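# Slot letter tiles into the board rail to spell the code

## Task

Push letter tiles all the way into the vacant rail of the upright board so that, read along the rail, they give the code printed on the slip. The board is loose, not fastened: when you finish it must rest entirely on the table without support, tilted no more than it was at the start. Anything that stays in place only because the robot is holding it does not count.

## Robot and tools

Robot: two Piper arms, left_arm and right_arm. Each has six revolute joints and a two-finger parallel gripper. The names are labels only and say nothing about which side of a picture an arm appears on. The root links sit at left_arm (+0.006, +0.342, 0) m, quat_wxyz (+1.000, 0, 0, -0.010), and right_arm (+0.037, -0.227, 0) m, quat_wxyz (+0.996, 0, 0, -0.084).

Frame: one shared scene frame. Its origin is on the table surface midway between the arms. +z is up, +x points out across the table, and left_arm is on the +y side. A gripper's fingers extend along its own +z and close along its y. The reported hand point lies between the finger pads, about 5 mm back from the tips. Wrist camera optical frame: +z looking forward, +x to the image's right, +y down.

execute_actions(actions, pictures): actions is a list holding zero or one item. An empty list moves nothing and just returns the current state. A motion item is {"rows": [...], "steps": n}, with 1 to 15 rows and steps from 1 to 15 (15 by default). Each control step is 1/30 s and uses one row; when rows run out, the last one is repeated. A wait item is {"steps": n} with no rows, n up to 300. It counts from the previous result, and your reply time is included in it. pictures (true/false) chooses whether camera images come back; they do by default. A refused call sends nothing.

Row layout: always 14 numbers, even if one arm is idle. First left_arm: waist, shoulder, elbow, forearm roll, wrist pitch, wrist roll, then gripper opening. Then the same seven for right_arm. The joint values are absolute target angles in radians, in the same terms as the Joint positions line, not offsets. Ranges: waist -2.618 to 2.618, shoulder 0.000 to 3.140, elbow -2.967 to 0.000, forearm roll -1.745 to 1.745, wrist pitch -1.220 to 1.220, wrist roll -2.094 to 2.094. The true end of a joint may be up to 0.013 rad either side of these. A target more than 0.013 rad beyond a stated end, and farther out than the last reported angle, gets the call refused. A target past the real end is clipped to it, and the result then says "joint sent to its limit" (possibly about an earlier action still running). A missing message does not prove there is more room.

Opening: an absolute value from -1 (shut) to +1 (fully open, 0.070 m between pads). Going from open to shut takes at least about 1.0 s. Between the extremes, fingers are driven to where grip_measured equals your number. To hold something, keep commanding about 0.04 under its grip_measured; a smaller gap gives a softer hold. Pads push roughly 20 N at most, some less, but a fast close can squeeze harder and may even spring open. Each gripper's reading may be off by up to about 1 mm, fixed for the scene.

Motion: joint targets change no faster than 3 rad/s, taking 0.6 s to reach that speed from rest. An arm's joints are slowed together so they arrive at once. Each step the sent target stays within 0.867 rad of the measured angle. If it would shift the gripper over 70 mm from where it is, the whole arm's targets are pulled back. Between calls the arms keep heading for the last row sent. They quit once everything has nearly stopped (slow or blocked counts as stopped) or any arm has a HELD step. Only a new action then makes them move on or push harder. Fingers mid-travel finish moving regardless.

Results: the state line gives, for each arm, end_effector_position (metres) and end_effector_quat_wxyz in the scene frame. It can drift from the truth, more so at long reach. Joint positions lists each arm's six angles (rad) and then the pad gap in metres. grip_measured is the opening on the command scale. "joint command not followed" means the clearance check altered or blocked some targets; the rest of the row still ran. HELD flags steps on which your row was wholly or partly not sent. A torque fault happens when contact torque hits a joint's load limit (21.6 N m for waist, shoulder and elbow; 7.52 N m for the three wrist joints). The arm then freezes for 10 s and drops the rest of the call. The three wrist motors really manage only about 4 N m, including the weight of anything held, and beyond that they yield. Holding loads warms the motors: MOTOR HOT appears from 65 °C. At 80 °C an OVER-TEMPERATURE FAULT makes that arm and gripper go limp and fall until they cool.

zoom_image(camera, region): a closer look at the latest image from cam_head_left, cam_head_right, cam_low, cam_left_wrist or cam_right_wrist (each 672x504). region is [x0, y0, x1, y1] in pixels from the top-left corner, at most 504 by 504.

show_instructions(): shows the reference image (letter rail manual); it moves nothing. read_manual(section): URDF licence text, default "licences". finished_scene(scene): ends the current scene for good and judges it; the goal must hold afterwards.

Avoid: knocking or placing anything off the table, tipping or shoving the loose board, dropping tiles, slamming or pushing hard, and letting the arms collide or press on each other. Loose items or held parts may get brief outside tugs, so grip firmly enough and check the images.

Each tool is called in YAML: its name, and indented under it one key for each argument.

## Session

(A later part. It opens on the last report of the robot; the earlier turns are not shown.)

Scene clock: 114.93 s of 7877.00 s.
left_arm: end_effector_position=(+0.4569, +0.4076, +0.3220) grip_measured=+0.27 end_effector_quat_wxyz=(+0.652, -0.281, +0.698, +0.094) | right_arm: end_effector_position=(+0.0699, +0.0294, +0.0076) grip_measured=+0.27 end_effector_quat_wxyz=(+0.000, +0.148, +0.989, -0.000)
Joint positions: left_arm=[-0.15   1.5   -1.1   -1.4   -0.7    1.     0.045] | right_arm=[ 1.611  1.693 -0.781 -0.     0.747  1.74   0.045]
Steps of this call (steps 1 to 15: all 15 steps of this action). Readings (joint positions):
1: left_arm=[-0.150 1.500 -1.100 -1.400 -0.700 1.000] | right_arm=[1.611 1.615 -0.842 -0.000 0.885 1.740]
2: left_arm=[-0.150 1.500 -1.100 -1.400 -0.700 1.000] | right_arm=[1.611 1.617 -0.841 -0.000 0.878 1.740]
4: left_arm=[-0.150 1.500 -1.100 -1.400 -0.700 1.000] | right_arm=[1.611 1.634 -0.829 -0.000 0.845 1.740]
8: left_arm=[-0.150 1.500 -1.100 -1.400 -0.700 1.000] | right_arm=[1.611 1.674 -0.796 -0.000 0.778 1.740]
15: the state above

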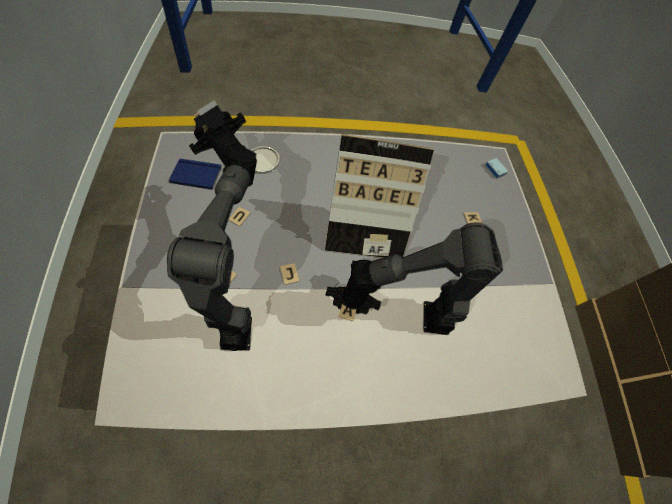

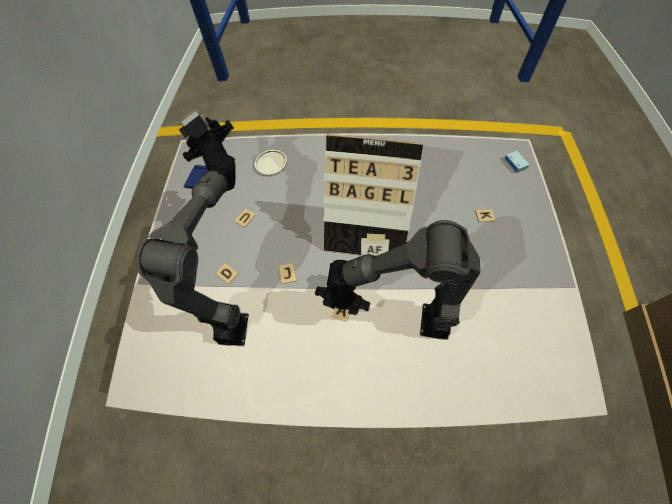

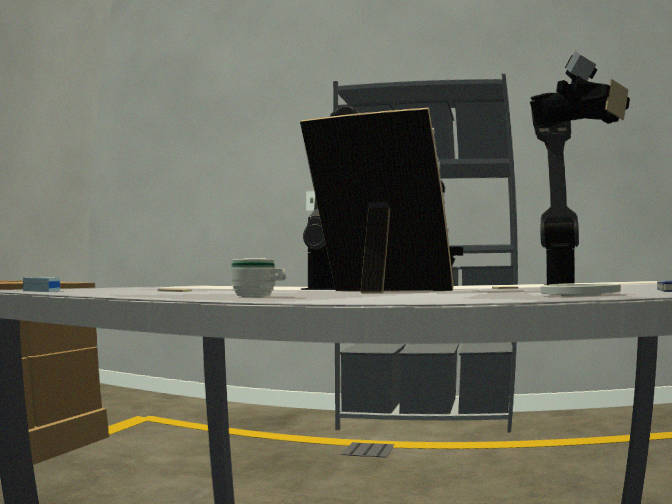

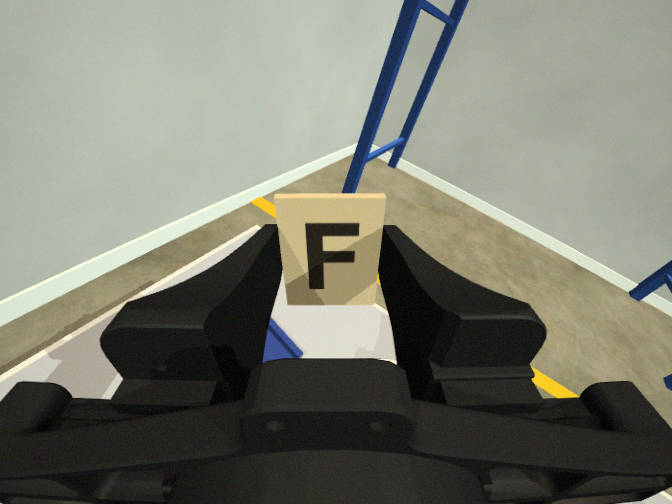

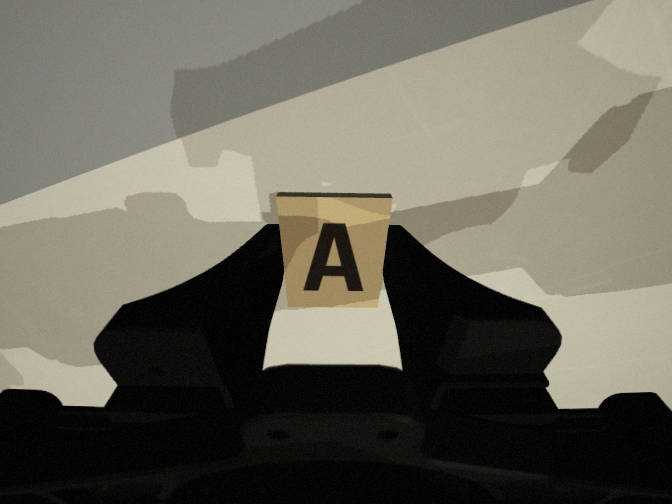

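execute_actions:
  actions:
    - {"rows":[[-0.15,1.5,-1.1,-1.4,-0.7,1.0,0.22,1.611,1.696,-0.778,0,0.74,1.74,0.23],[-0.15,1.5,-1.1,-1.4,-0.7,1.0,0.22,1.611,1.696,-0.778,0,0.74,1.74,0.23],[-0.15,1.5,-1.1,-1.4,-0.7,1.0,0.22,1.611,1.696,-0.778,0,0.74,1.74,0.23],[-0.15,1.5,-1.1,-1.4,-0.7,1.0,0.22,1.611,1.696,-0.778,0,0.74,1.74,1],[-0.15,1.5,-1.1,-1.4,-0.7,1.0,0.22,1.611,1.696,-0.778,0,0.74,1.74,1],[-0.15,1.5,-1.1,-1.4,-0.7,1.0,0.22,1.611,1.696,-0.778,0,0.74,1.74,1],[-0.15,1.5,-1.1,-1.4,-0.7,1.0,0.22,1.611,1.696,-0.778,0,0.74,1.74,1],[-0.15,1.5,-1.1,-1.4,-0.7,1.0,0.22,1.611,1.696,-0.778,0,0.74,1.74,1],[-0.15,1.5,-1.1,-1.4,-0.7,1.0,0.22,1.611,1.696,-0.778,0,0.74,1.74,1],[-0.15,1.5,-1.1,-1.4,-0.7,1.0,0.22,1.611,1.614,-0.842,0,0.886,1.74,1]],"steps":15}
  pictures: false

execute_actions:
  actions:
    - {"steps":5}
  pictures: false

execute_actions:
  actions:
    - {"rows":[[-0.15,1.5,-1.1,-1.4,-0.7,1.0,0.22,1.611,0.7,-0.45,0,1.2,0.4,1]],"steps":15}
  pictures: false

execute_actions:
  actions:
    - {"steps":17}
  pictures: false

execute_actions:
  actions:
    - {"rows":[[-0.15,1.5,-1.1,-1.4,-0.7,1.0,0.22,-0.525,0.7,-0.45,0,1.2,0.233,1]],"steps":15}
  pictures: false

execute_actions:
  actions:
    - {"steps":20}
  pictures: false

execute_actions:
  actions:
    - {"rows":[[-0.15,1.5,-1.1,-1.4,-0.7,1.0,0.22,-0.525,1.378,-0.547,0.99,1.109,0.233,1]],"steps":15}
  pictures: false

execute_actions:
  actions:
    - {"steps":20}

Scene clock: 142.80 s of 7877.00 s.
left_arm: end_effector_position=(+0.4569, +0.4076, +0.3221) grip_measured=+0.27 end_effector_quat_wxyz=(+0.652, -0.281, +0.698, +0.094) | right_arm: end_effector_position=(+0.0698, +0.0286, +0.0265) grip_measured=+1.00 end_effector_quat_wxyz=(+0.000, +0.148, +0.989, -0.003)
Joint positions: left_arm=[-0.15   1.5   -1.1   -1.4   -0.7    1.     0.045] | right_arm=[ 1.611  1.646 -0.816 -0.     0.834  1.74   0.07 ]
Steps of this call (steps 1 to 15: the robot went on to your last target; steps 16 to 90: nothing new was sent; then 24.37 s passed at rest; steps 91 to 105: all 15 steps of this action). Readings (joint positions):
91: left_arm=[-0.150 1.500 -1.100 -1.400 -0.700 1.000] | right_arm=[1.611 1.692 -0.781 -0.000 0.747 1.740]
92: left_arm=[-0.150 1.500 -1.100 -1.400 -0.700 1.000] | right_arm=[1.611 1.693 -0.781 -0.000 0.743 1.740]
94: left_arm=[-0.150 1.500 -1.100 -1.400 -0.700 1.000] | right_arm=[1.611 1.694 -0.781 -0.000 0.740 1.740]
98: left_arm=[-0.150 1.500 -1.100 -1.400 -0.700 1.000] | right_arm=[1.611 1.694 -0.780 -0.000 0.740 1.740]
105: the state above

Scene clock: 142.97 s of 7877.00 s.
left_arm: end_effector_position=(+0.4569, +0.4076, +0.3221) grip_measured=+0.27 end_effector_quat_wxyz=(+0.652, -0.281, +0.698, +0.094) | right_arm: end_effector_position=(+0.0699, +0.0295, +0.0408) grip_measured=+1.00 end_effector_quat_wxyz=(+0.000, +0.148, +0.989, +0.001)
Joint positions: left_arm=[-0.15   1.5   -1.1   -1.4   -0.7    1.     0.045] | right_arm=[ 1.611  1.612 -0.843 -0.     0.887  1.74   0.07 ]
Steps of this call (steps 1 to 5: the robot went on to your last target). Readings (joint positions):
1: left_arm=[-0.150 1.500 -1.100 -1.400 -0.700 1.000] | right_arm=[1.611 1.632 -0.828 -0.000 0.857 1.740]
2: left_arm=[-0.150 1.500 -1.100 -1.400 -0.700 1.000] | right_arm=[1.611 1.622 -0.836 -0.000 0.873 1.740]
4: left_arm=[-0.150 1.500 -1.100 -1.400 -0.700 1.000] | right_arm=[1.611 1.612 -0.843 -0.000 0.887 1.740]
5: the state above

Scene clock: 143.47 s of 7877.00 s.
left_arm: end_effector_position=(+0.4569, +0.4076, +0.3221) grip_measured=+0.27 end_effector_quat_wxyz=(+0.652, -0.281, +0.698, +0.094) | right_arm: end_effector_position=(+0.0586, -0.0580, +0.0967) grip_measured=+1.00 end_effector_quat_wxyz=(+0.017, -0.158, +0.986, +0.056)
Joint positions: left_arm=[-0.15   1.5   -1.1   -1.4   -0.7    1.     0.045] | right_arm=[ 1.611  1.094 -0.618 -0.     1.066  1.123  0.07 ]
Steps of this call (steps 1 to 15: all 15 steps of this action). Readings (joint positions):
1: left_arm=[-0.150 1.500 -1.100 -1.400 -0.700 1.000] | right_arm=[1.611 1.611 -0.843 -0.000 0.887 1.739]
2: left_arm=[-0.150 1.500 -1.100 -1.400 -0.700 1.000] | right_arm=[1.611 1.606 -0.841 -0.000 0.888 1.732]
4: left_arm=[-0.150 1.500 -1.100 -1.400 -0.700 1.000] | right_arm=[1.611 1.575 -0.827 -0.000 0.899 1.699]
8: left_arm=[-0.150 1.500 -1.100 -1.400 -0.700 1.000] | right_arm=[1.611 1.444 -0.768 -0.000 0.947 1.567]
15: the state above

Scene clock: 144.03 s of 7877.00 s.
left_arm: end_effector_position=(+0.4569, +0.4076, +0.3221) grip_measured=+0.27 end_effector_quat_wxyz=(+0.652, -0.281, +0.698, +0.094) | right_arm: end_effector_position=(+0.0502, -0.1226, +0.0984) grip_measured=+1.00 end_effector_quat_wxyz=(+0.063, -0.495, +0.863, +0.083)
Joint positions: left_arm=[-0.15   1.5   -1.1   -1.4   -0.7    1.     0.045] | right_arm=[ 1.611  0.7   -0.45  -0.     1.2    0.4    0.07 ]
Steps of this call (steps 1 to 17: the robot went on to your last target). Readings (joint positions):
1: left_arm=[-0.150 1.500 -1.100 -1.400 -0.700 1.000] | right_arm=[1.611 1.047 -0.598 -0.000 1.082 1.038]
2: left_arm=[-0.150 1.500 -1.100 -1.400 -0.700 1.000] | right_arm=[1.611 1.002 -0.579 -0.000 1.097 0.954]
4: left_arm=[-0.150 1.500 -1.100 -1.400 -0.700 1.000] | right_arm=[1.611 0.922 -0.545 -0.000 1.124 0.808]
8: left_arm=[-0.150 1.500 -1.100 -1.400 -0.700 1.000] | right_arm=[1.611 0.800 -0.493 -0.000 1.166 0.584]
17: the state above

Scene clock: 144.53 s of 7877.00 s.
left_arm: end_effector_position=(+0.4569, +0.4076, +0.3221) grip_measured=+0.27 end_effector_quat_wxyz=(+0.652, -0.281, +0.698, +0.094) | right_arm: end_effector_position=(+0.1083, -0.1497, +0.0984) grip_measured=+1.00 end_effector_quat_wxyz=(+0.088, -0.257, +0.961, +0.056)
Joint positions: left_arm=[-0.15   1.5   -1.1   -1.4   -0.7    1.     0.045] | right_arm=[ 0.994  0.7   -0.45   0.     1.2    0.302  0.07 ]
Steps of this call (steps 1 to 15: all 15 steps of this action). Readings (joint positions):
1: left_arm=[-0.150 1.500 -1.100 -1.400 -0.700 1.000] | right_arm=[1.609 0.700 -0.450 0.000 1.200 0.400]
2: left_arm=[-0.150 1.500 -1.100 -1.400 -0.700 1.000] | right_arm=[1.602 0.700 -0.450 0.000 1.200 0.400]
4: left_arm=[-0.150 1.500 -1.100 -1.400 -0.700 1.000] | right_arm=[1.570 0.700 -0.450 0.000 1.200 0.394]
8: left_arm=[-0.150 1.500 -1.100 -1.400 -0.700 1.000] | right_arm=[1.438 0.700 -0.450 0.000 1.200 0.368]
15: the state above

Scene clock: 145.20 s of 7877.00 s.
left_arm: end_effector_position=(+0.4569, +0.4076, +0.3221) grip_measured=+0.27 end_effector_quat_wxyz=(+0.652, -0.281, +0.698, +0.094) | right_arm: end_effector_position=(+0.1244, -0.2859, +0.0984) grip_measured=+1.00 end_effector_quat_wxyz=(+0.102, +0.399, +0.911, -0.018)
Joint positions: left_arm=[-0.15   1.5   -1.1   -1.4   -0.7    1.     0.045] | right_arm=[-0.42   0.7   -0.45   0.     1.2    0.236  0.07 ]
Steps of this call (steps 1 to 20: the robot went on to your last target). Readings (joint positions):
1: left_arm=[-0.150 1.500 -1.100 -1.400 -0.700 1.000] | right_arm=[0.913 0.700 -0.450 0.000 1.200 0.295]
2: left_arm=[-0.150 1.500 -1.100 -1.400 -0.700 1.000] | right_arm=[0.832 0.700 -0.450 0.000 1.200 0.288]
4: left_arm=[-0.150 1.500 -1.100 -1.400 -0.700 1.000] | right_arm=[0.672 0.700 -0.450 0.000 1.200 0.276]
8: left_arm=[-0.150 1.500 -1.100 -1.400 -0.700 1.000] | right_arm=[0.352 0.700 -0.450 0.000 1.200 0.260]
20: the state above

Scene clock: 145.70 s of 7877.00 s.
left_arm: end_effector_position=(+0.4569, +0.4076, +0.3221) grip_measured=+0.27 end_effector_quat_wxyz=(+0.652, -0.281, +0.698, +0.094) | right_arm: end_effector_position=(+0.2089, -0.2289, +0.0967) grip_measured=+1.00 end_effector_quat_wxyz=(+0.019, +0.542, +0.801, +0.253)
Joint positions: left_arm=[-0.15   1.5   -1.1   -1.4   -0.7    1.     0.045] | right_arm=[-0.525  1.099 -0.506  0.569  1.147  0.234  0.07 ]
Steps of this call (steps 1 to 15: all 15 steps of this action). Readings (joint positions):
1: left_arm=[-0.150 1.500 -1.100 -1.400 -0.700 1.000] | right_arm=[-0.452 0.700 -0.450 0.001 1.200 0.235]
2: left_arm=[-0.150 1.500 -1.100 -1.400 -0.700 1.000] | right_arm=[-0.478 0.705 -0.450 0.007 1.200 0.235]
4: left_arm=[-0.150 1.500 -1.100 -1.400 -0.700 1.000] | right_arm=[-0.512 0.729 -0.452 0.040 1.197 0.235]
8: left_arm=[-0.150 1.500 -1.100 -1.400 -0.700 1.000] | right_arm=[-0.525 0.829 -0.467 0.173 1.183 0.234]
15: the state above

Scene clock: 146.37 s of 7877.00 s.
left_arm: end_effector_position=(+0.4569, +0.4076, +0.3221) grip_measured=+0.27 end_effector_quat_wxyz=(+0.652, -0.281, +0.698, +0.094) | right_arm: end_effector_position=(+0.2827, -0.2161, +0.1066) grip_measured=+1.00 end_effector_quat_wxyz=(-0.031, +0.630, +0.659, +0.409)
Joint positions: left_arm=[-0.15   1.5   -1.1   -1.4   -0.7    1.     0.045] | right_arm=[-0.525  1.379 -0.547  0.989  1.109  0.233  0.07 ]
Steps of this call (steps 1 to 20: the robot went on to your last target). Readings (joint positions):
1: left_arm=[-0.150 1.500 -1.100 -1.400 -0.700 1.000] | right_arm=[-0.525 1.139 -0.512 0.629 1.141 0.234]
2: left_arm=[-0.150 1.500 -1.100 -1.400 -0.700 1.000] | right_arm=[-0.525 1.179 -0.518 0.689 1.136 0.233]
4: left_arm=[-0.150 1.500 -1.100 -1.400 -0.700 1.000] | right_arm=[-0.525 1.250 -0.528 0.795 1.126 0.233]
8: left_arm=[-0.150 1.500 -1.100 -1.400 -0.700 1.000] | right_arm=[-0.525 1.344 -0.542 0.936 1.114 0.233]
20: the state above

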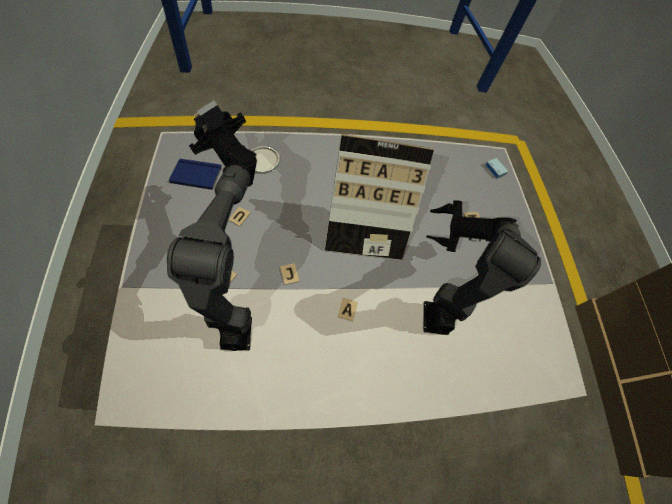

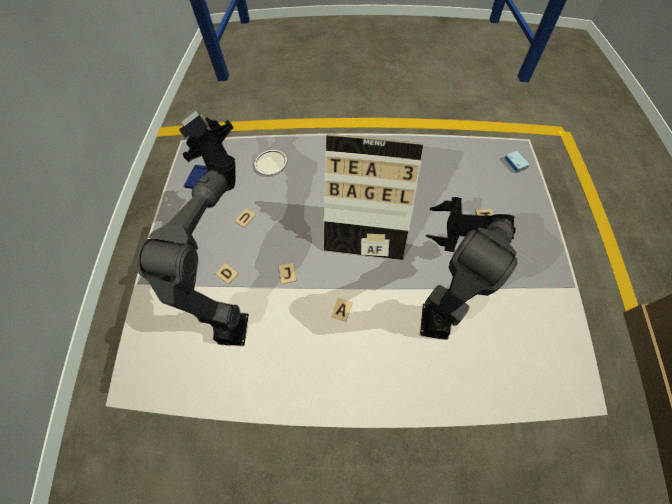

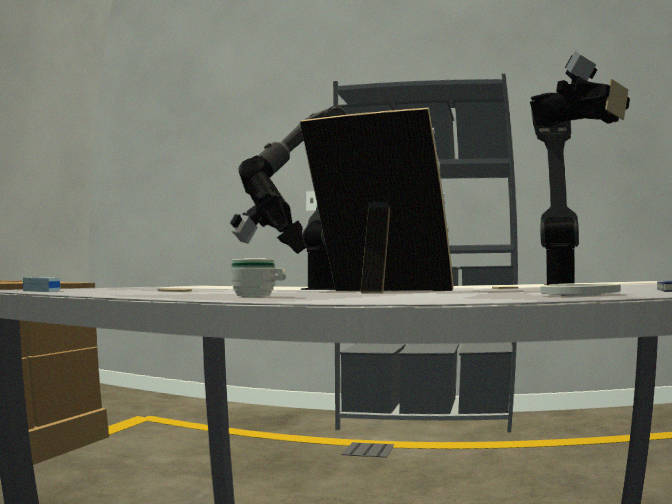

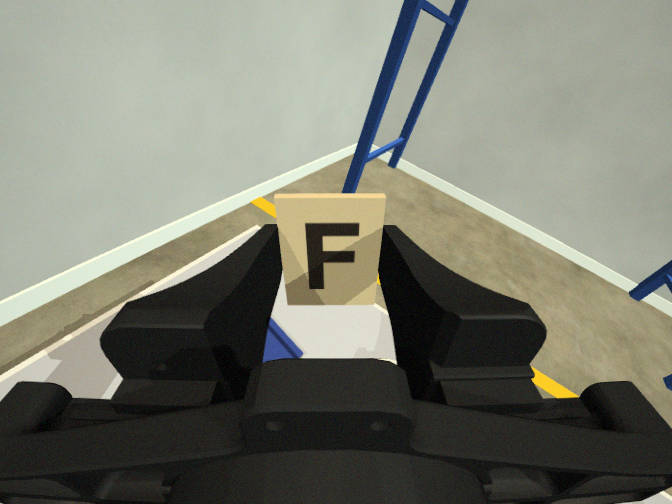

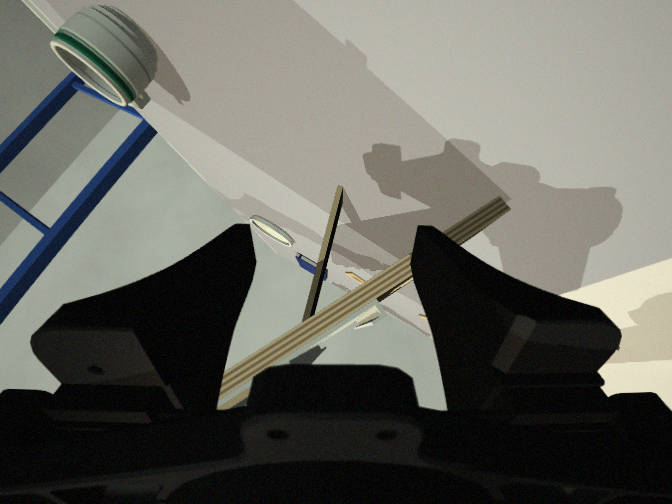

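zoom_image:
  camera: "cam_right_wrist"
  region: [210, 250, 430, 415]

Region (210, 250, 430, 415) of cam_right_wrist's 672x504 image, scaled by 2.291, with more detail than that image has; it fills the top 378 rows of this view, and the rest is white.

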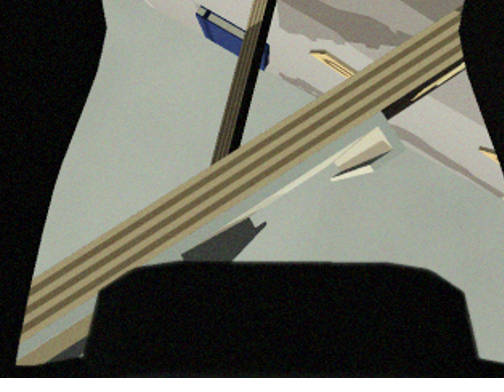

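execute_actions:
  actions:
    - {"rows":[[-0.6,1.5315,-0.608,-1.436,-0.823,0.831,0.22,-0.525,1.378,-0.547,0.99,1.109,0.233,1]],"steps":15}
  pictures: false

execute_actions:
  actions:
    - {"rows":[[-1.0516,1.5315,-0.608,-1.436,-0.823,0.831,0.22,-0.525,1.378,-0.547,0.99,1.109,0.233,1]],"steps":15}
  pictures: false

execute_actions:
  actions:
    - {"steps":20}

zoom_image:
  camera: "cam_right_wrist"
  region: [280, 290, 400, 380]

Scene clock: 170.90 s of 7877.00 s.
left_arm: end_effector_position=(+0.3897, +0.2940, +0.1633) grip_measured=+0.27 end_effector_quat_wxyz=(+0.542, -0.165, +0.820, +0.079) | right_arm: end_effector_position=(+0.2828, -0.2161, +0.1069) grip_measured=+1.00 end_effector_quat_wxyz=(-0.031, +0.630, +0.659, +0.409)
Joint positions: left_arm=[-0.525  1.525 -0.689 -1.43  -0.801  0.859  0.045] | right_arm=[-0.525  1.378 -0.547  0.99   1.109  0.233  0.07 ]
Steps of this call (steps 1 to 15: the robot went on to your last target; steps 16 to 90: nothing new was sent; then 21.03 s passed at rest; steps 91 to 105: all 15 steps of this action). Readings (joint positions):
91: left_arm=[-0.151 1.500 -1.099 -1.400 -0.700 1.000] | right_arm=[-0.525 1.378 -0.547 0.990 1.109 0.233]
92: left_arm=[-0.156 1.500 -1.092 -1.400 -0.701 0.997] | right_arm=[-0.525 1.378 -0.547 0.990 1.109 0.233]
94: left_arm=[-0.185 1.500 -1.060 -1.401 -0.709 0.986] | right_arm=[-0.525 1.378 -0.547 0.990 1.109 0.233]
98: left_arm=[-0.298 1.507 -0.935 -1.410 -0.739 0.943] | right_arm=[-0.525 1.378 -0.547 0.990 1.109 0.233]
105: the state above

Scene clock: 171.40 s of 7877.00 s.
left_arm: end_effector_position=(+0.3072, +0.1326, +0.1379) grip_measured=+0.27 end_effector_quat_wxyz=(+0.529, +0.052, +0.847, -0.032) | right_arm: end_effector_position=(+0.2828, -0.2161, +0.1069) grip_measured=+1.00 end_effector_quat_wxyz=(-0.031, +0.630, +0.659, +0.409)
Joint positions: left_arm=[-1.043  1.531 -0.607 -1.436 -0.822  0.831  0.045] | right_arm=[-0.525  1.378 -0.547  0.99   1.109  0.233  0.07 ]
Steps of this call (steps 1 to 15: all 15 steps of this action). Readings (joint positions):
1: left_arm=[-0.554 1.527 -0.660 -1.432 -0.808 0.850] | right_arm=[-0.525 1.378 -0.547 0.990 1.109 0.233]
2: left_arm=[-0.588 1.528 -0.638 -1.433 -0.811 0.846] | right_arm=[-0.525 1.378 -0.547 0.990 1.109 0.233]
4: left_arm=[-0.670 1.528 -0.612 -1.433 -0.812 0.843] | right_arm=[-0.525 1.378 -0.547 0.990 1.109 0.233]
8: left_arm=[-0.837 1.529 -0.606 -1.434 -0.817 0.837] | right_arm=[-0.525 1.378 -0.547 0.990 1.109 0.233]
15: the state above

Scene clock: 172.07 s of 7877.00 s.
left_arm: end_effector_position=(+0.3056, +0.1303, +0.1380) grip_measured=+0.27 end_effector_quat_wxyz=(+0.529, +0.055, +0.846, -0.034) | right_arm: end_effector_position=(+0.2828, -0.2161, +0.1069) grip_measured=+1.00 end_effector_quat_wxyz=(-0.031, +0.630, +0.659, +0.409)
Joint positions: left_arm=[-1.052  1.531 -0.608 -1.436 -0.824  0.831  0.045] | right_arm=[-0.525  1.378 -0.547  0.99   1.109  0.233  0.07 ]
Steps of this call (steps 1 to 15: the robot went on to your last target; steps 16 to 20: nothing new was sent). Readings (joint positions):
1: left_arm=[-1.051 1.531 -0.608 -1.436 -0.823 0.831] | right_arm=[-0.525 1.378 -0.547 0.990 1.109 0.233]
2: left_arm=[-1.053 1.531 -0.608 -1.436 -0.823 0.831] | right_arm=[-0.525 1.378 -0.547 0.990 1.109 0.233]
4: left_arm=[-1.052 1.531 -0.608 -1.436 -0.823 0.831] | right_arm=[-0.525 1.378 -0.547 0.990 1.109 0.233]
8: left_arm=[-1.052 1.531 -0.608 -1.436 -0.824 0.831] | right_arm=[-0.525 1.378 -0.547 0.990 1.109 0.233]
20: the state above
All arms were judged still, so your last target was given up. Only a new action makes them travel on or press farther. Fingers that are still opening or closing keep moving.

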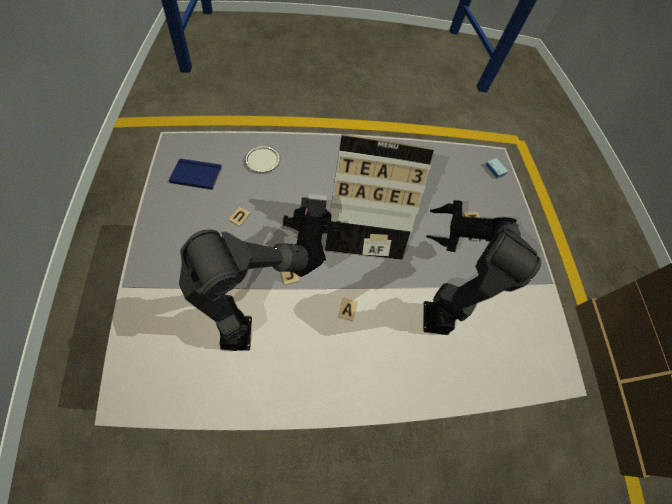

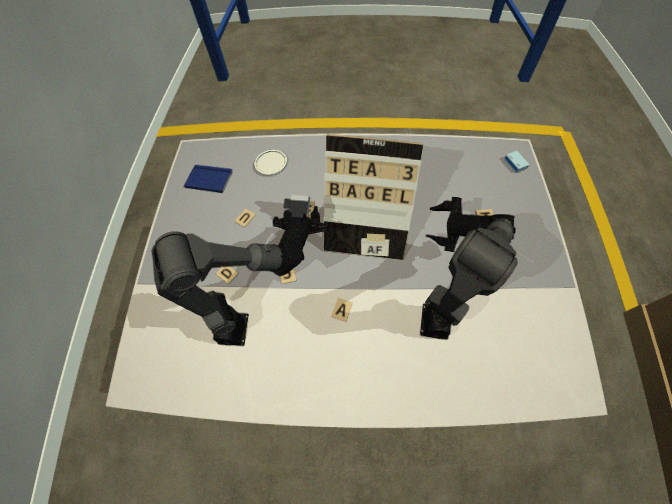

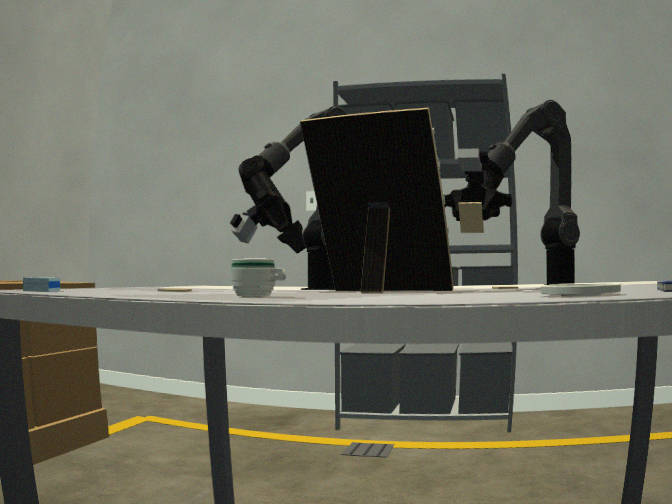

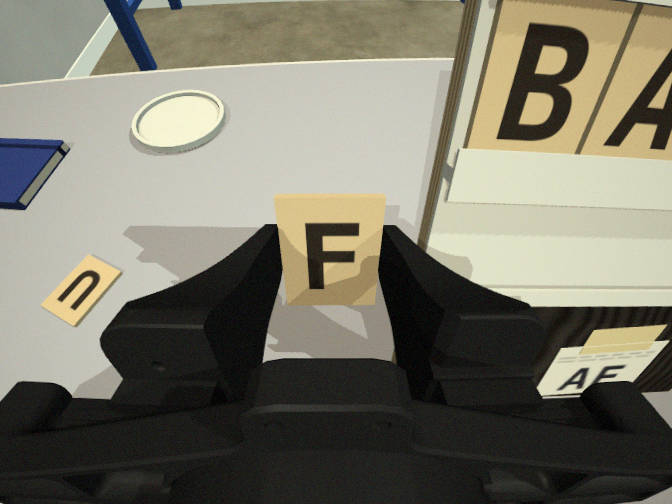

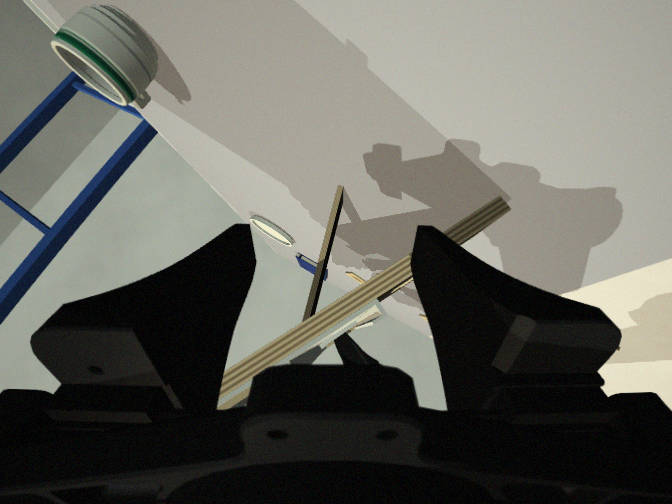

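Region (280, 290, 400, 380) of cam_right_wrist's 672x504 image, scaled by 4.200, with more detail than that image has; it fills the top 378 rows of this view, and the rest is white.

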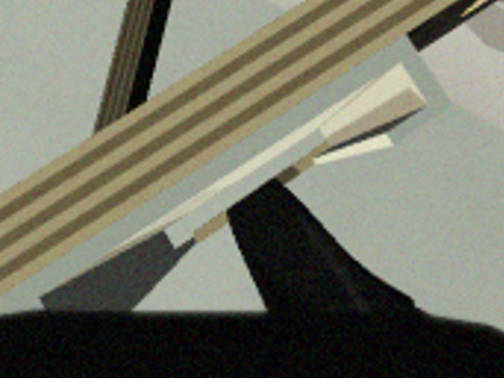

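execute_actions:
  actions:
    - {"rows":[[-1.0485,1.5548,-0.6552,-1.4669,-0.8108,0.8714,0.22,-0.525,1.378,-0.547,0.99,1.109,0.233,1]],"steps":15}

zoom_image:
  camera: "cam_right_wrist"
  region: [280, 290, 400, 380]

Scene clock: 192.20 s of 7877.00 s.
left_arm: end_effector_position=(+0.3103, +0.1208, +0.1393) grip_measured=+0.27 end_effector_quat_wxyz=(+0.524, +0.056, +0.849, -0.034) | right_arm: end_effector_position=(+0.2828, -0.2161, +0.1069) grip_measured=+1.00 end_effector_quat_wxyz=(-0.031, +0.630, +0.659, +0.409)
Joint positions: left_arm=[-1.048  1.556 -0.656 -1.467 -0.81   0.872  0.045] | right_arm=[-0.525  1.378 -0.547  0.99   1.109  0.233  0.07 ]
Steps of this call (steps 1 to 90: nothing new was sent; then 16.63 s passed at rest; steps 91 to 105: all 15 steps of this action). Readings (joint positions):
91: left_arm=[-1.051 1.532 -0.609 -1.436 -0.823 0.831] | right_arm=[-0.525 1.378 -0.547 0.990 1.109 0.233]
92: left_arm=[-1.051 1.536 -0.616 -1.440 -0.821 0.836] | right_arm=[-0.525 1.378 -0.547 0.990 1.109 0.233]
94: left_arm=[-1.049 1.550 -0.645 -1.459 -0.813 0.862] | right_arm=[-0.525 1.378 -0.547 0.990 1.109 0.233]
98: left_arm=[-1.048 1.556 -0.658 -1.467 -0.810 0.873] | right_arm=[-0.525 1.378 -0.547 0.990 1.109 0.233]
105: the state above

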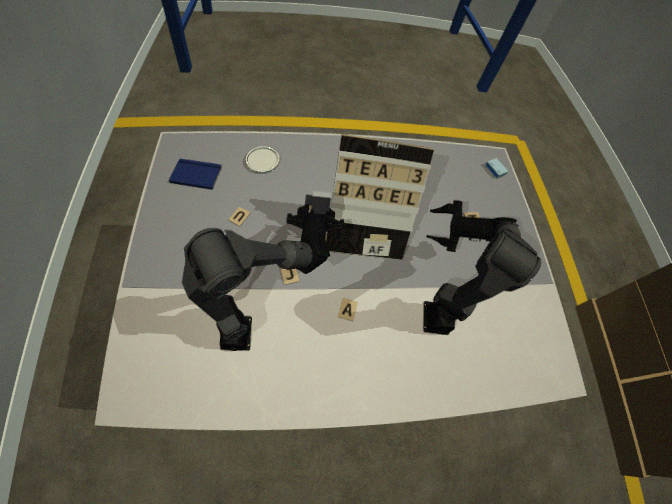

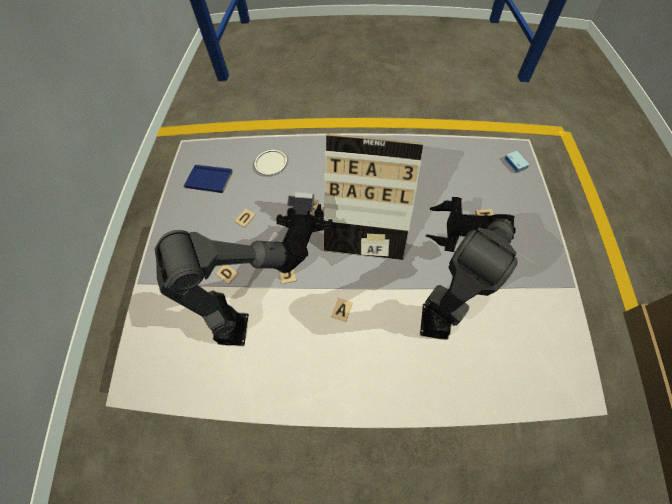

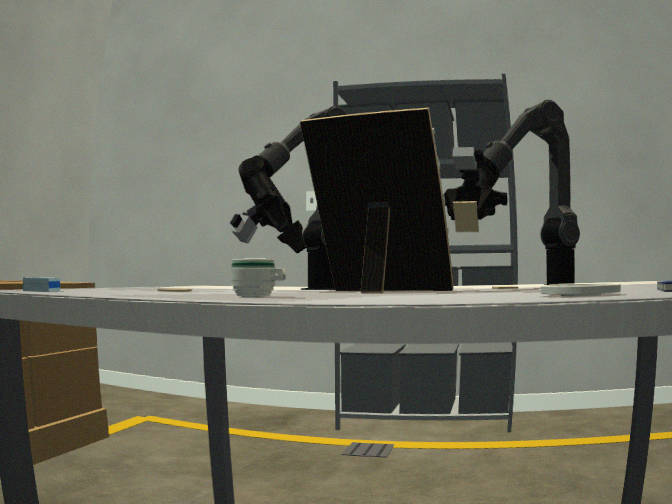

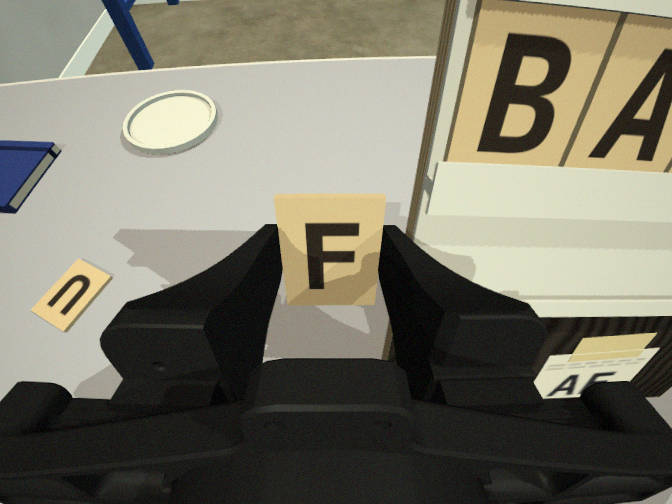

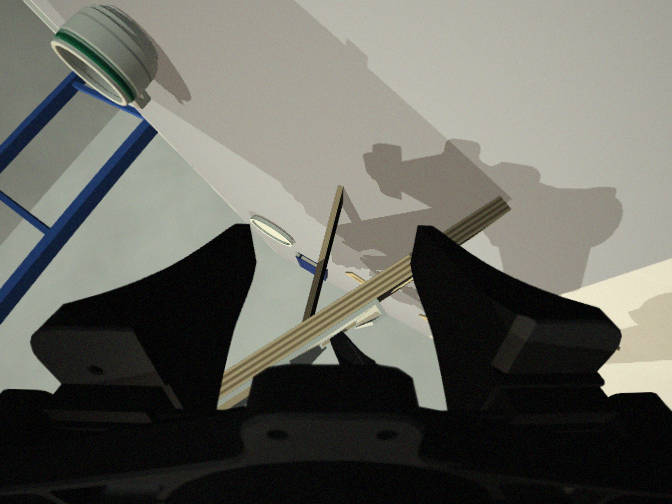

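Region (280, 290, 400, 380) of cam_right_wrist's 672x504 image, scaled by 4.200, with more detail than that image has; it fills the top 378 rows of this view, and the rest is white.

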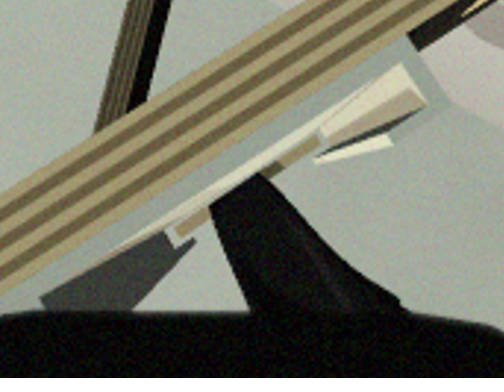

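execute_actions:
  actions:
    - {"rows":[[-1.0537,1.56,-0.6613,-1.4719,-0.8143,0.8732,0.22,-0.525,1.378,-0.547,0.99,1.109,0.233,1],[-1.0588,1.5651,-0.6675,-1.4769,-0.8177,0.8751,0.22,-0.525,1.378,-0.547,0.99,1.109,0.233,1],[-1.0639,1.5702,-0.6737,-1.4819,-0.8211,0.877,0.22,-0.525,1.378,-0.547,0.99,1.109,0.233,1],[-1.069,1.5754,-0.68,-1.4868,-0.8245,0.8788,0.22,-0.525,1.378,-0.547,0.99,1.109,0.233,1],[-1.074,1.5805,-0.6863,-1.4917,-0.8279,0.8807,0.22,-0.525,1.378,-0.547,0.99,1.109,0.233,1],[-1.0789,1.5857,-0.6926,-1.4965,-0.8312,0.8826,0.22,-0.525,1.378,-0.547,0.99,1.109,0.233,1],[-1.0838,1.5908,-0.6989,-1.5013,-0.8345,0.8845,0.22,-0.525,1.378,-0.547,0.99,1.109,0.233,1],[-1.0886,1.596,-0.7053,-1.5061,-0.8377,0.8865,0.22,-0.525,1.378,-0.547,0.99,1.109,0.233,1],[-1.0933,1.6012,-0.7117,-1.5108,-0.8409,0.8885,0.22,-0.525,1.378,-0.547,0.99,1.109,0.233,1],[-1.098,1.6064,-0.7182,-1.5155,-0.8441,0.8905,0.22,-0.525,1.378,-0.547,0.99,1.109,0.233,1],[-1.1026,1.6115,-0.7247,-1.5202,-0.8473,0.8925,0.22,-0.525,1.378,-0.547,0.99,1.109,0.233,1],[-1.1072,1.6167,-0.7312,-1.5248,-0.8504,0.8946,0.22,-0.525,1.378,-0.547,0.99,1.109,0.233,1]],"steps":15}

zoom_image:
  camera: "cam_right_wrist"
  region: [280, 290, 400, 380]

Scene clock: 203.43 s of 7877.00 s.
left_arm: end_effector_position=(+0.3070, +0.0970, +0.1397) grip_measured=+0.27 end_effector_quat_wxyz=(+0.524, +0.055, +0.849, -0.034) | right_arm: end_effector_position=(+0.2828, -0.2161, +0.1069) grip_measured=+1.00 end_effector_quat_wxyz=(-0.031, +0.630, +0.659, +0.409)
Joint positions: left_arm=[-1.108  1.617 -0.732 -1.525 -0.851  0.895  0.045] | right_arm=[-0.525  1.378 -0.547  0.99   1.109  0.233  0.07 ]
Steps of this call (steps 1 to 15: the robot went on to your last target; steps 16 to 90: nothing new was sent; then 7.73 s passed at rest; steps 91 to 105: all 15 steps of this action). Readings (joint positions):
91: left_arm=[-1.049 1.555 -0.655 -1.468 -0.812 0.871] | right_arm=[-0.525 1.378 -0.547 0.990 1.109 0.233]
92: left_arm=[-1.054 1.559 -0.660 -1.473 -0.816 0.872] | right_arm=[-0.525 1.378 -0.547 0.990 1.109 0.233]
94: left_arm=[-1.065 1.570 -0.674 -1.484 -0.823 0.876] | right_arm=[-0.525 1.378 -0.547 0.990 1.109 0.233]
98: left_arm=[-1.085 1.592 -0.701 -1.504 -0.836 0.885] | right_arm=[-0.525 1.378 -0.547 0.990 1.109 0.233]
105: the state above

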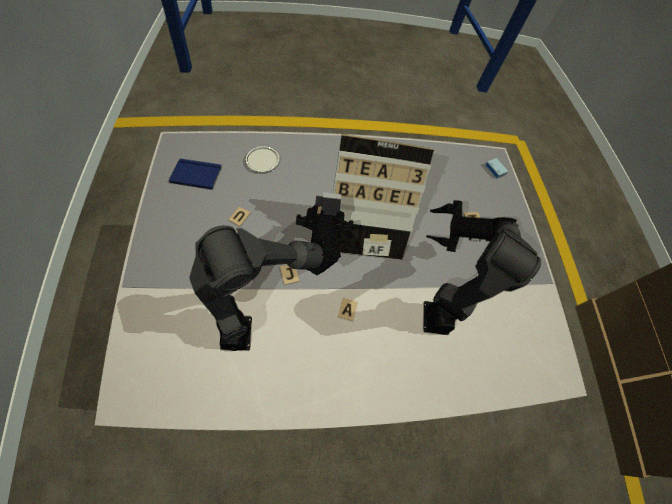

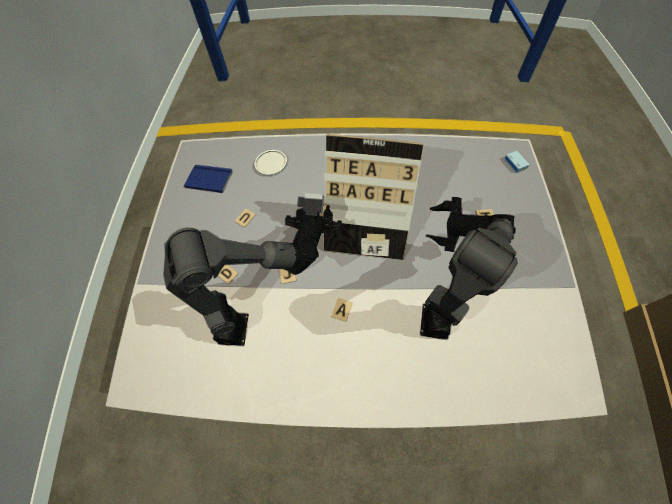

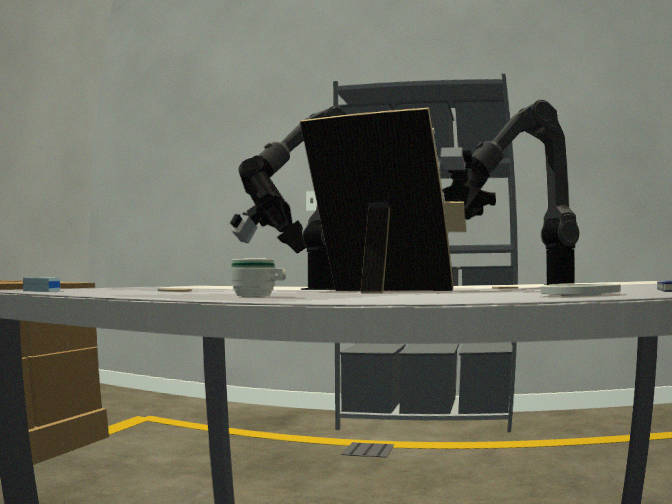

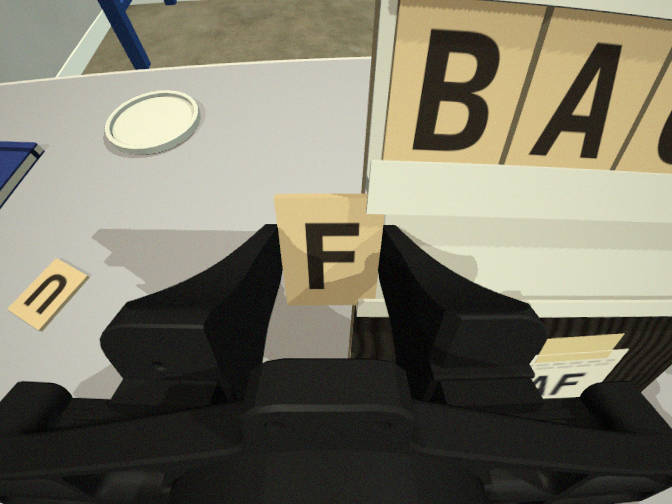

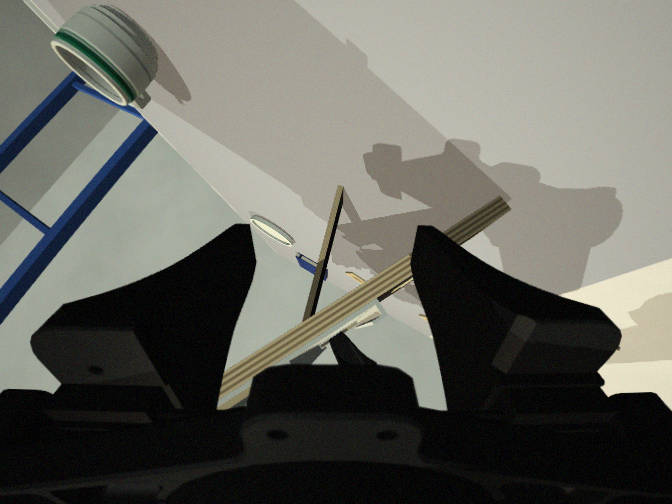

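Region (280, 290, 400, 380) of cam_right_wrist's 672x504 image, scaled by 4.200, with more detail than that image has; it fills the top 378 rows of this view, and the rest is white.

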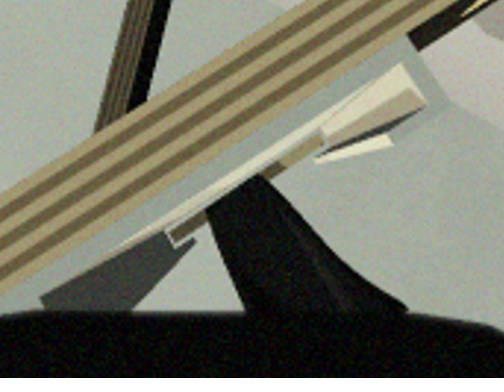

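execute_actions:
  actions:
    - {"rows":[[-1.1117,1.6218,-0.7378,-1.5294,-0.8535,0.8967,0.22,-0.525,1.378,-0.547,0.99,1.109,0.233,1],[-1.1162,1.627,-0.7444,-1.534,-0.8566,0.8988,0.22,-0.525,1.378,-0.547,0.99,1.109,0.233,1],[-1.1249,1.6374,-0.7578,-1.543,-0.8626,0.9031,0.22,-0.525,1.378,-0.547,0.99,1.109,0.233,1],[-1.1334,1.6478,-0.7713,-1.5519,-0.8685,0.9075,0.22,-0.525,1.378,-0.547,0.99,1.109,0.233,1],[-1.1417,1.6581,-0.785,-1.5606,-0.8743,0.9119,0.22,-0.525,1.378,-0.547,0.99,1.109,0.233,1],[-1.1497,1.6685,-0.7988,-1.5692,-0.88,0.9165,0.22,-0.525,1.378,-0.547,0.99,1.109,0.233,1],[-1.1575,1.6789,-0.8127,-1.5776,-0.8856,0.9211,0.22,-0.525,1.378,-0.547,0.99,1.109,0.233,1],[-1.165,1.6893,-0.8269,-1.5859,-0.891,0.9259,0.22,-0.525,1.378,-0.547,0.99,1.109,0.233,1],[-1.1724,1.6997,-0.8411,-1.5941,-0.8963,0.9307,0.22,-0.525,1.378,-0.547,0.99,1.109,0.233,1],[-1.1794,1.7101,-0.8555,-1.6021,-0.9015,0.9356,0.22,-0.525,1.378,-0.547,0.99,1.109,0.233,1],[-1.1863,1.7205,-0.8701,-1.61,-0.9066,0.9406,0.22,-0.525,1.378,-0.547,0.99,1.109,0.233,1],[-1.1929,1.731,-0.8848,-1.6177,-0.9116,0.9457,0.22,-0.525,1.378,-0.547,0.99,1.109,0.233,1],[-1.1993,1.7414,-0.8997,-1.6253,-0.9164,0.9509,0.22,-0.525,1.378,-0.547,0.99,1.109,0.233,1]],"steps":15}

Scene clock: 222.30 s of 7877.00 s.
left_arm: end_effector_position=(+0.3007, +0.0494, +0.1395) grip_measured=+0.27 end_effector_quat_wxyz=(+0.524, +0.056, +0.849, -0.034) | right_arm: end_effector_position=(+0.2828, -0.2161, +0.1069) grip_measured=+1.00 end_effector_quat_wxyz=(-0.031, +0.630, +0.659, +0.409)
Joint positions: left_arm=[-1.2    1.742 -0.901 -1.625 -0.916  0.951  0.045] | right_arm=[-0.525  1.378 -0.547  0.99   1.109  0.233  0.07 ]
Steps of this call (steps 1 to 15: the robot went on to your last target; steps 16 to 90: nothing new was sent; then 15.37 s passed at rest; steps 91 to 105: all 15 steps of this action). Readings (joint positions):
91: left_arm=[-1.108 1.617 -0.731 -1.525 -0.850 0.895] | right_arm=[-0.525 1.378 -0.547 0.990 1.109 0.233]
92: left_arm=[-1.111 1.621 -0.736 -1.529 -0.853 0.895] | right_arm=[-0.525 1.378 -0.547 0.990 1.109 0.233]
94: left_arm=[-1.123 1.635 -0.755 -1.543 -0.861 0.902] | right_arm=[-0.525 1.378 -0.547 0.990 1.109 0.233]
98: left_arm=[-1.156 1.676 -0.810 -1.576 -0.884 0.920] | right_arm=[-0.525 1.378 -0.547 0.990 1.109 0.233]
105: the state above

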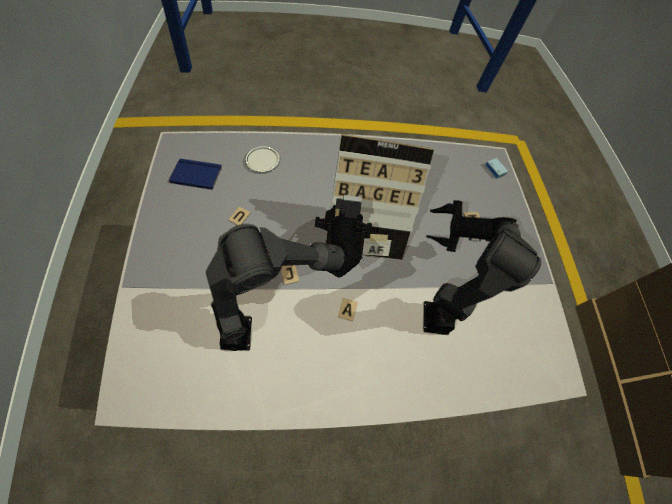

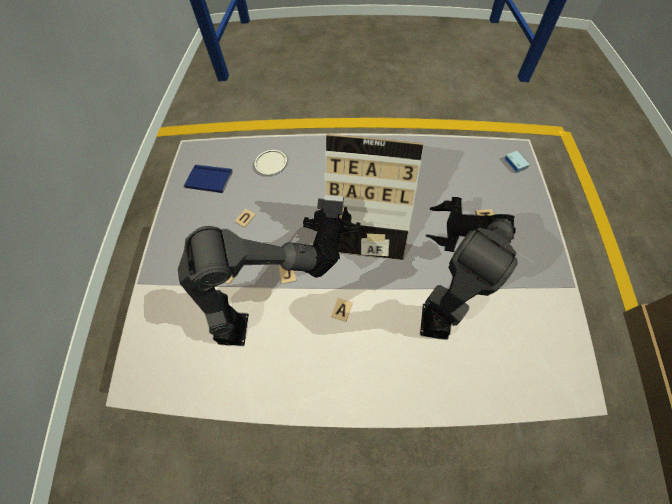

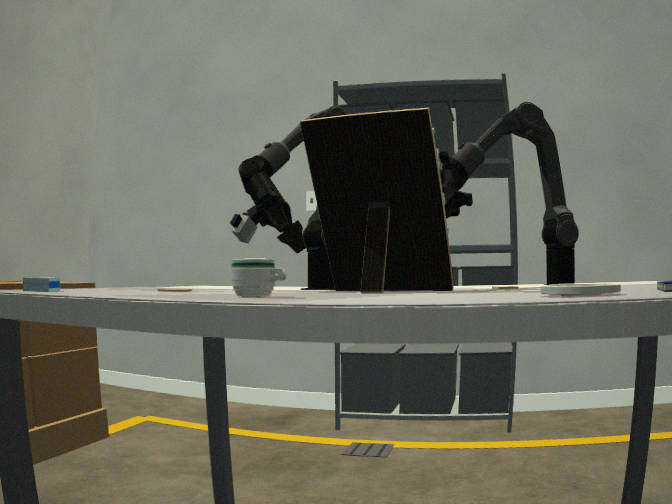

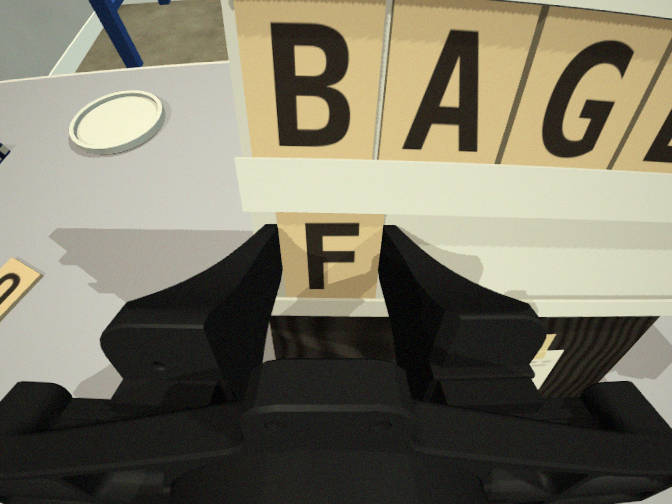

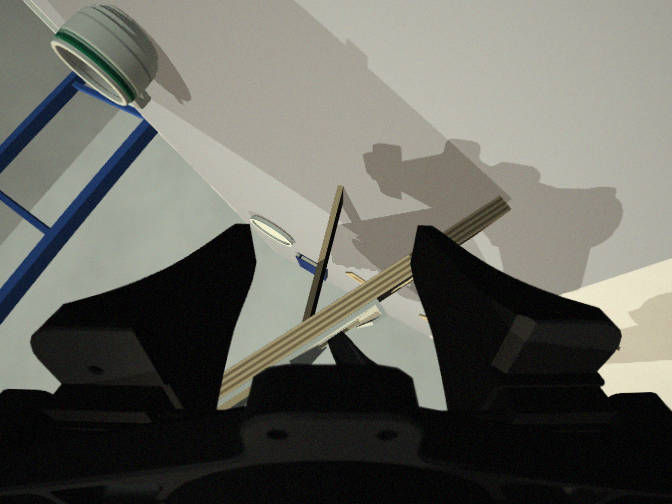

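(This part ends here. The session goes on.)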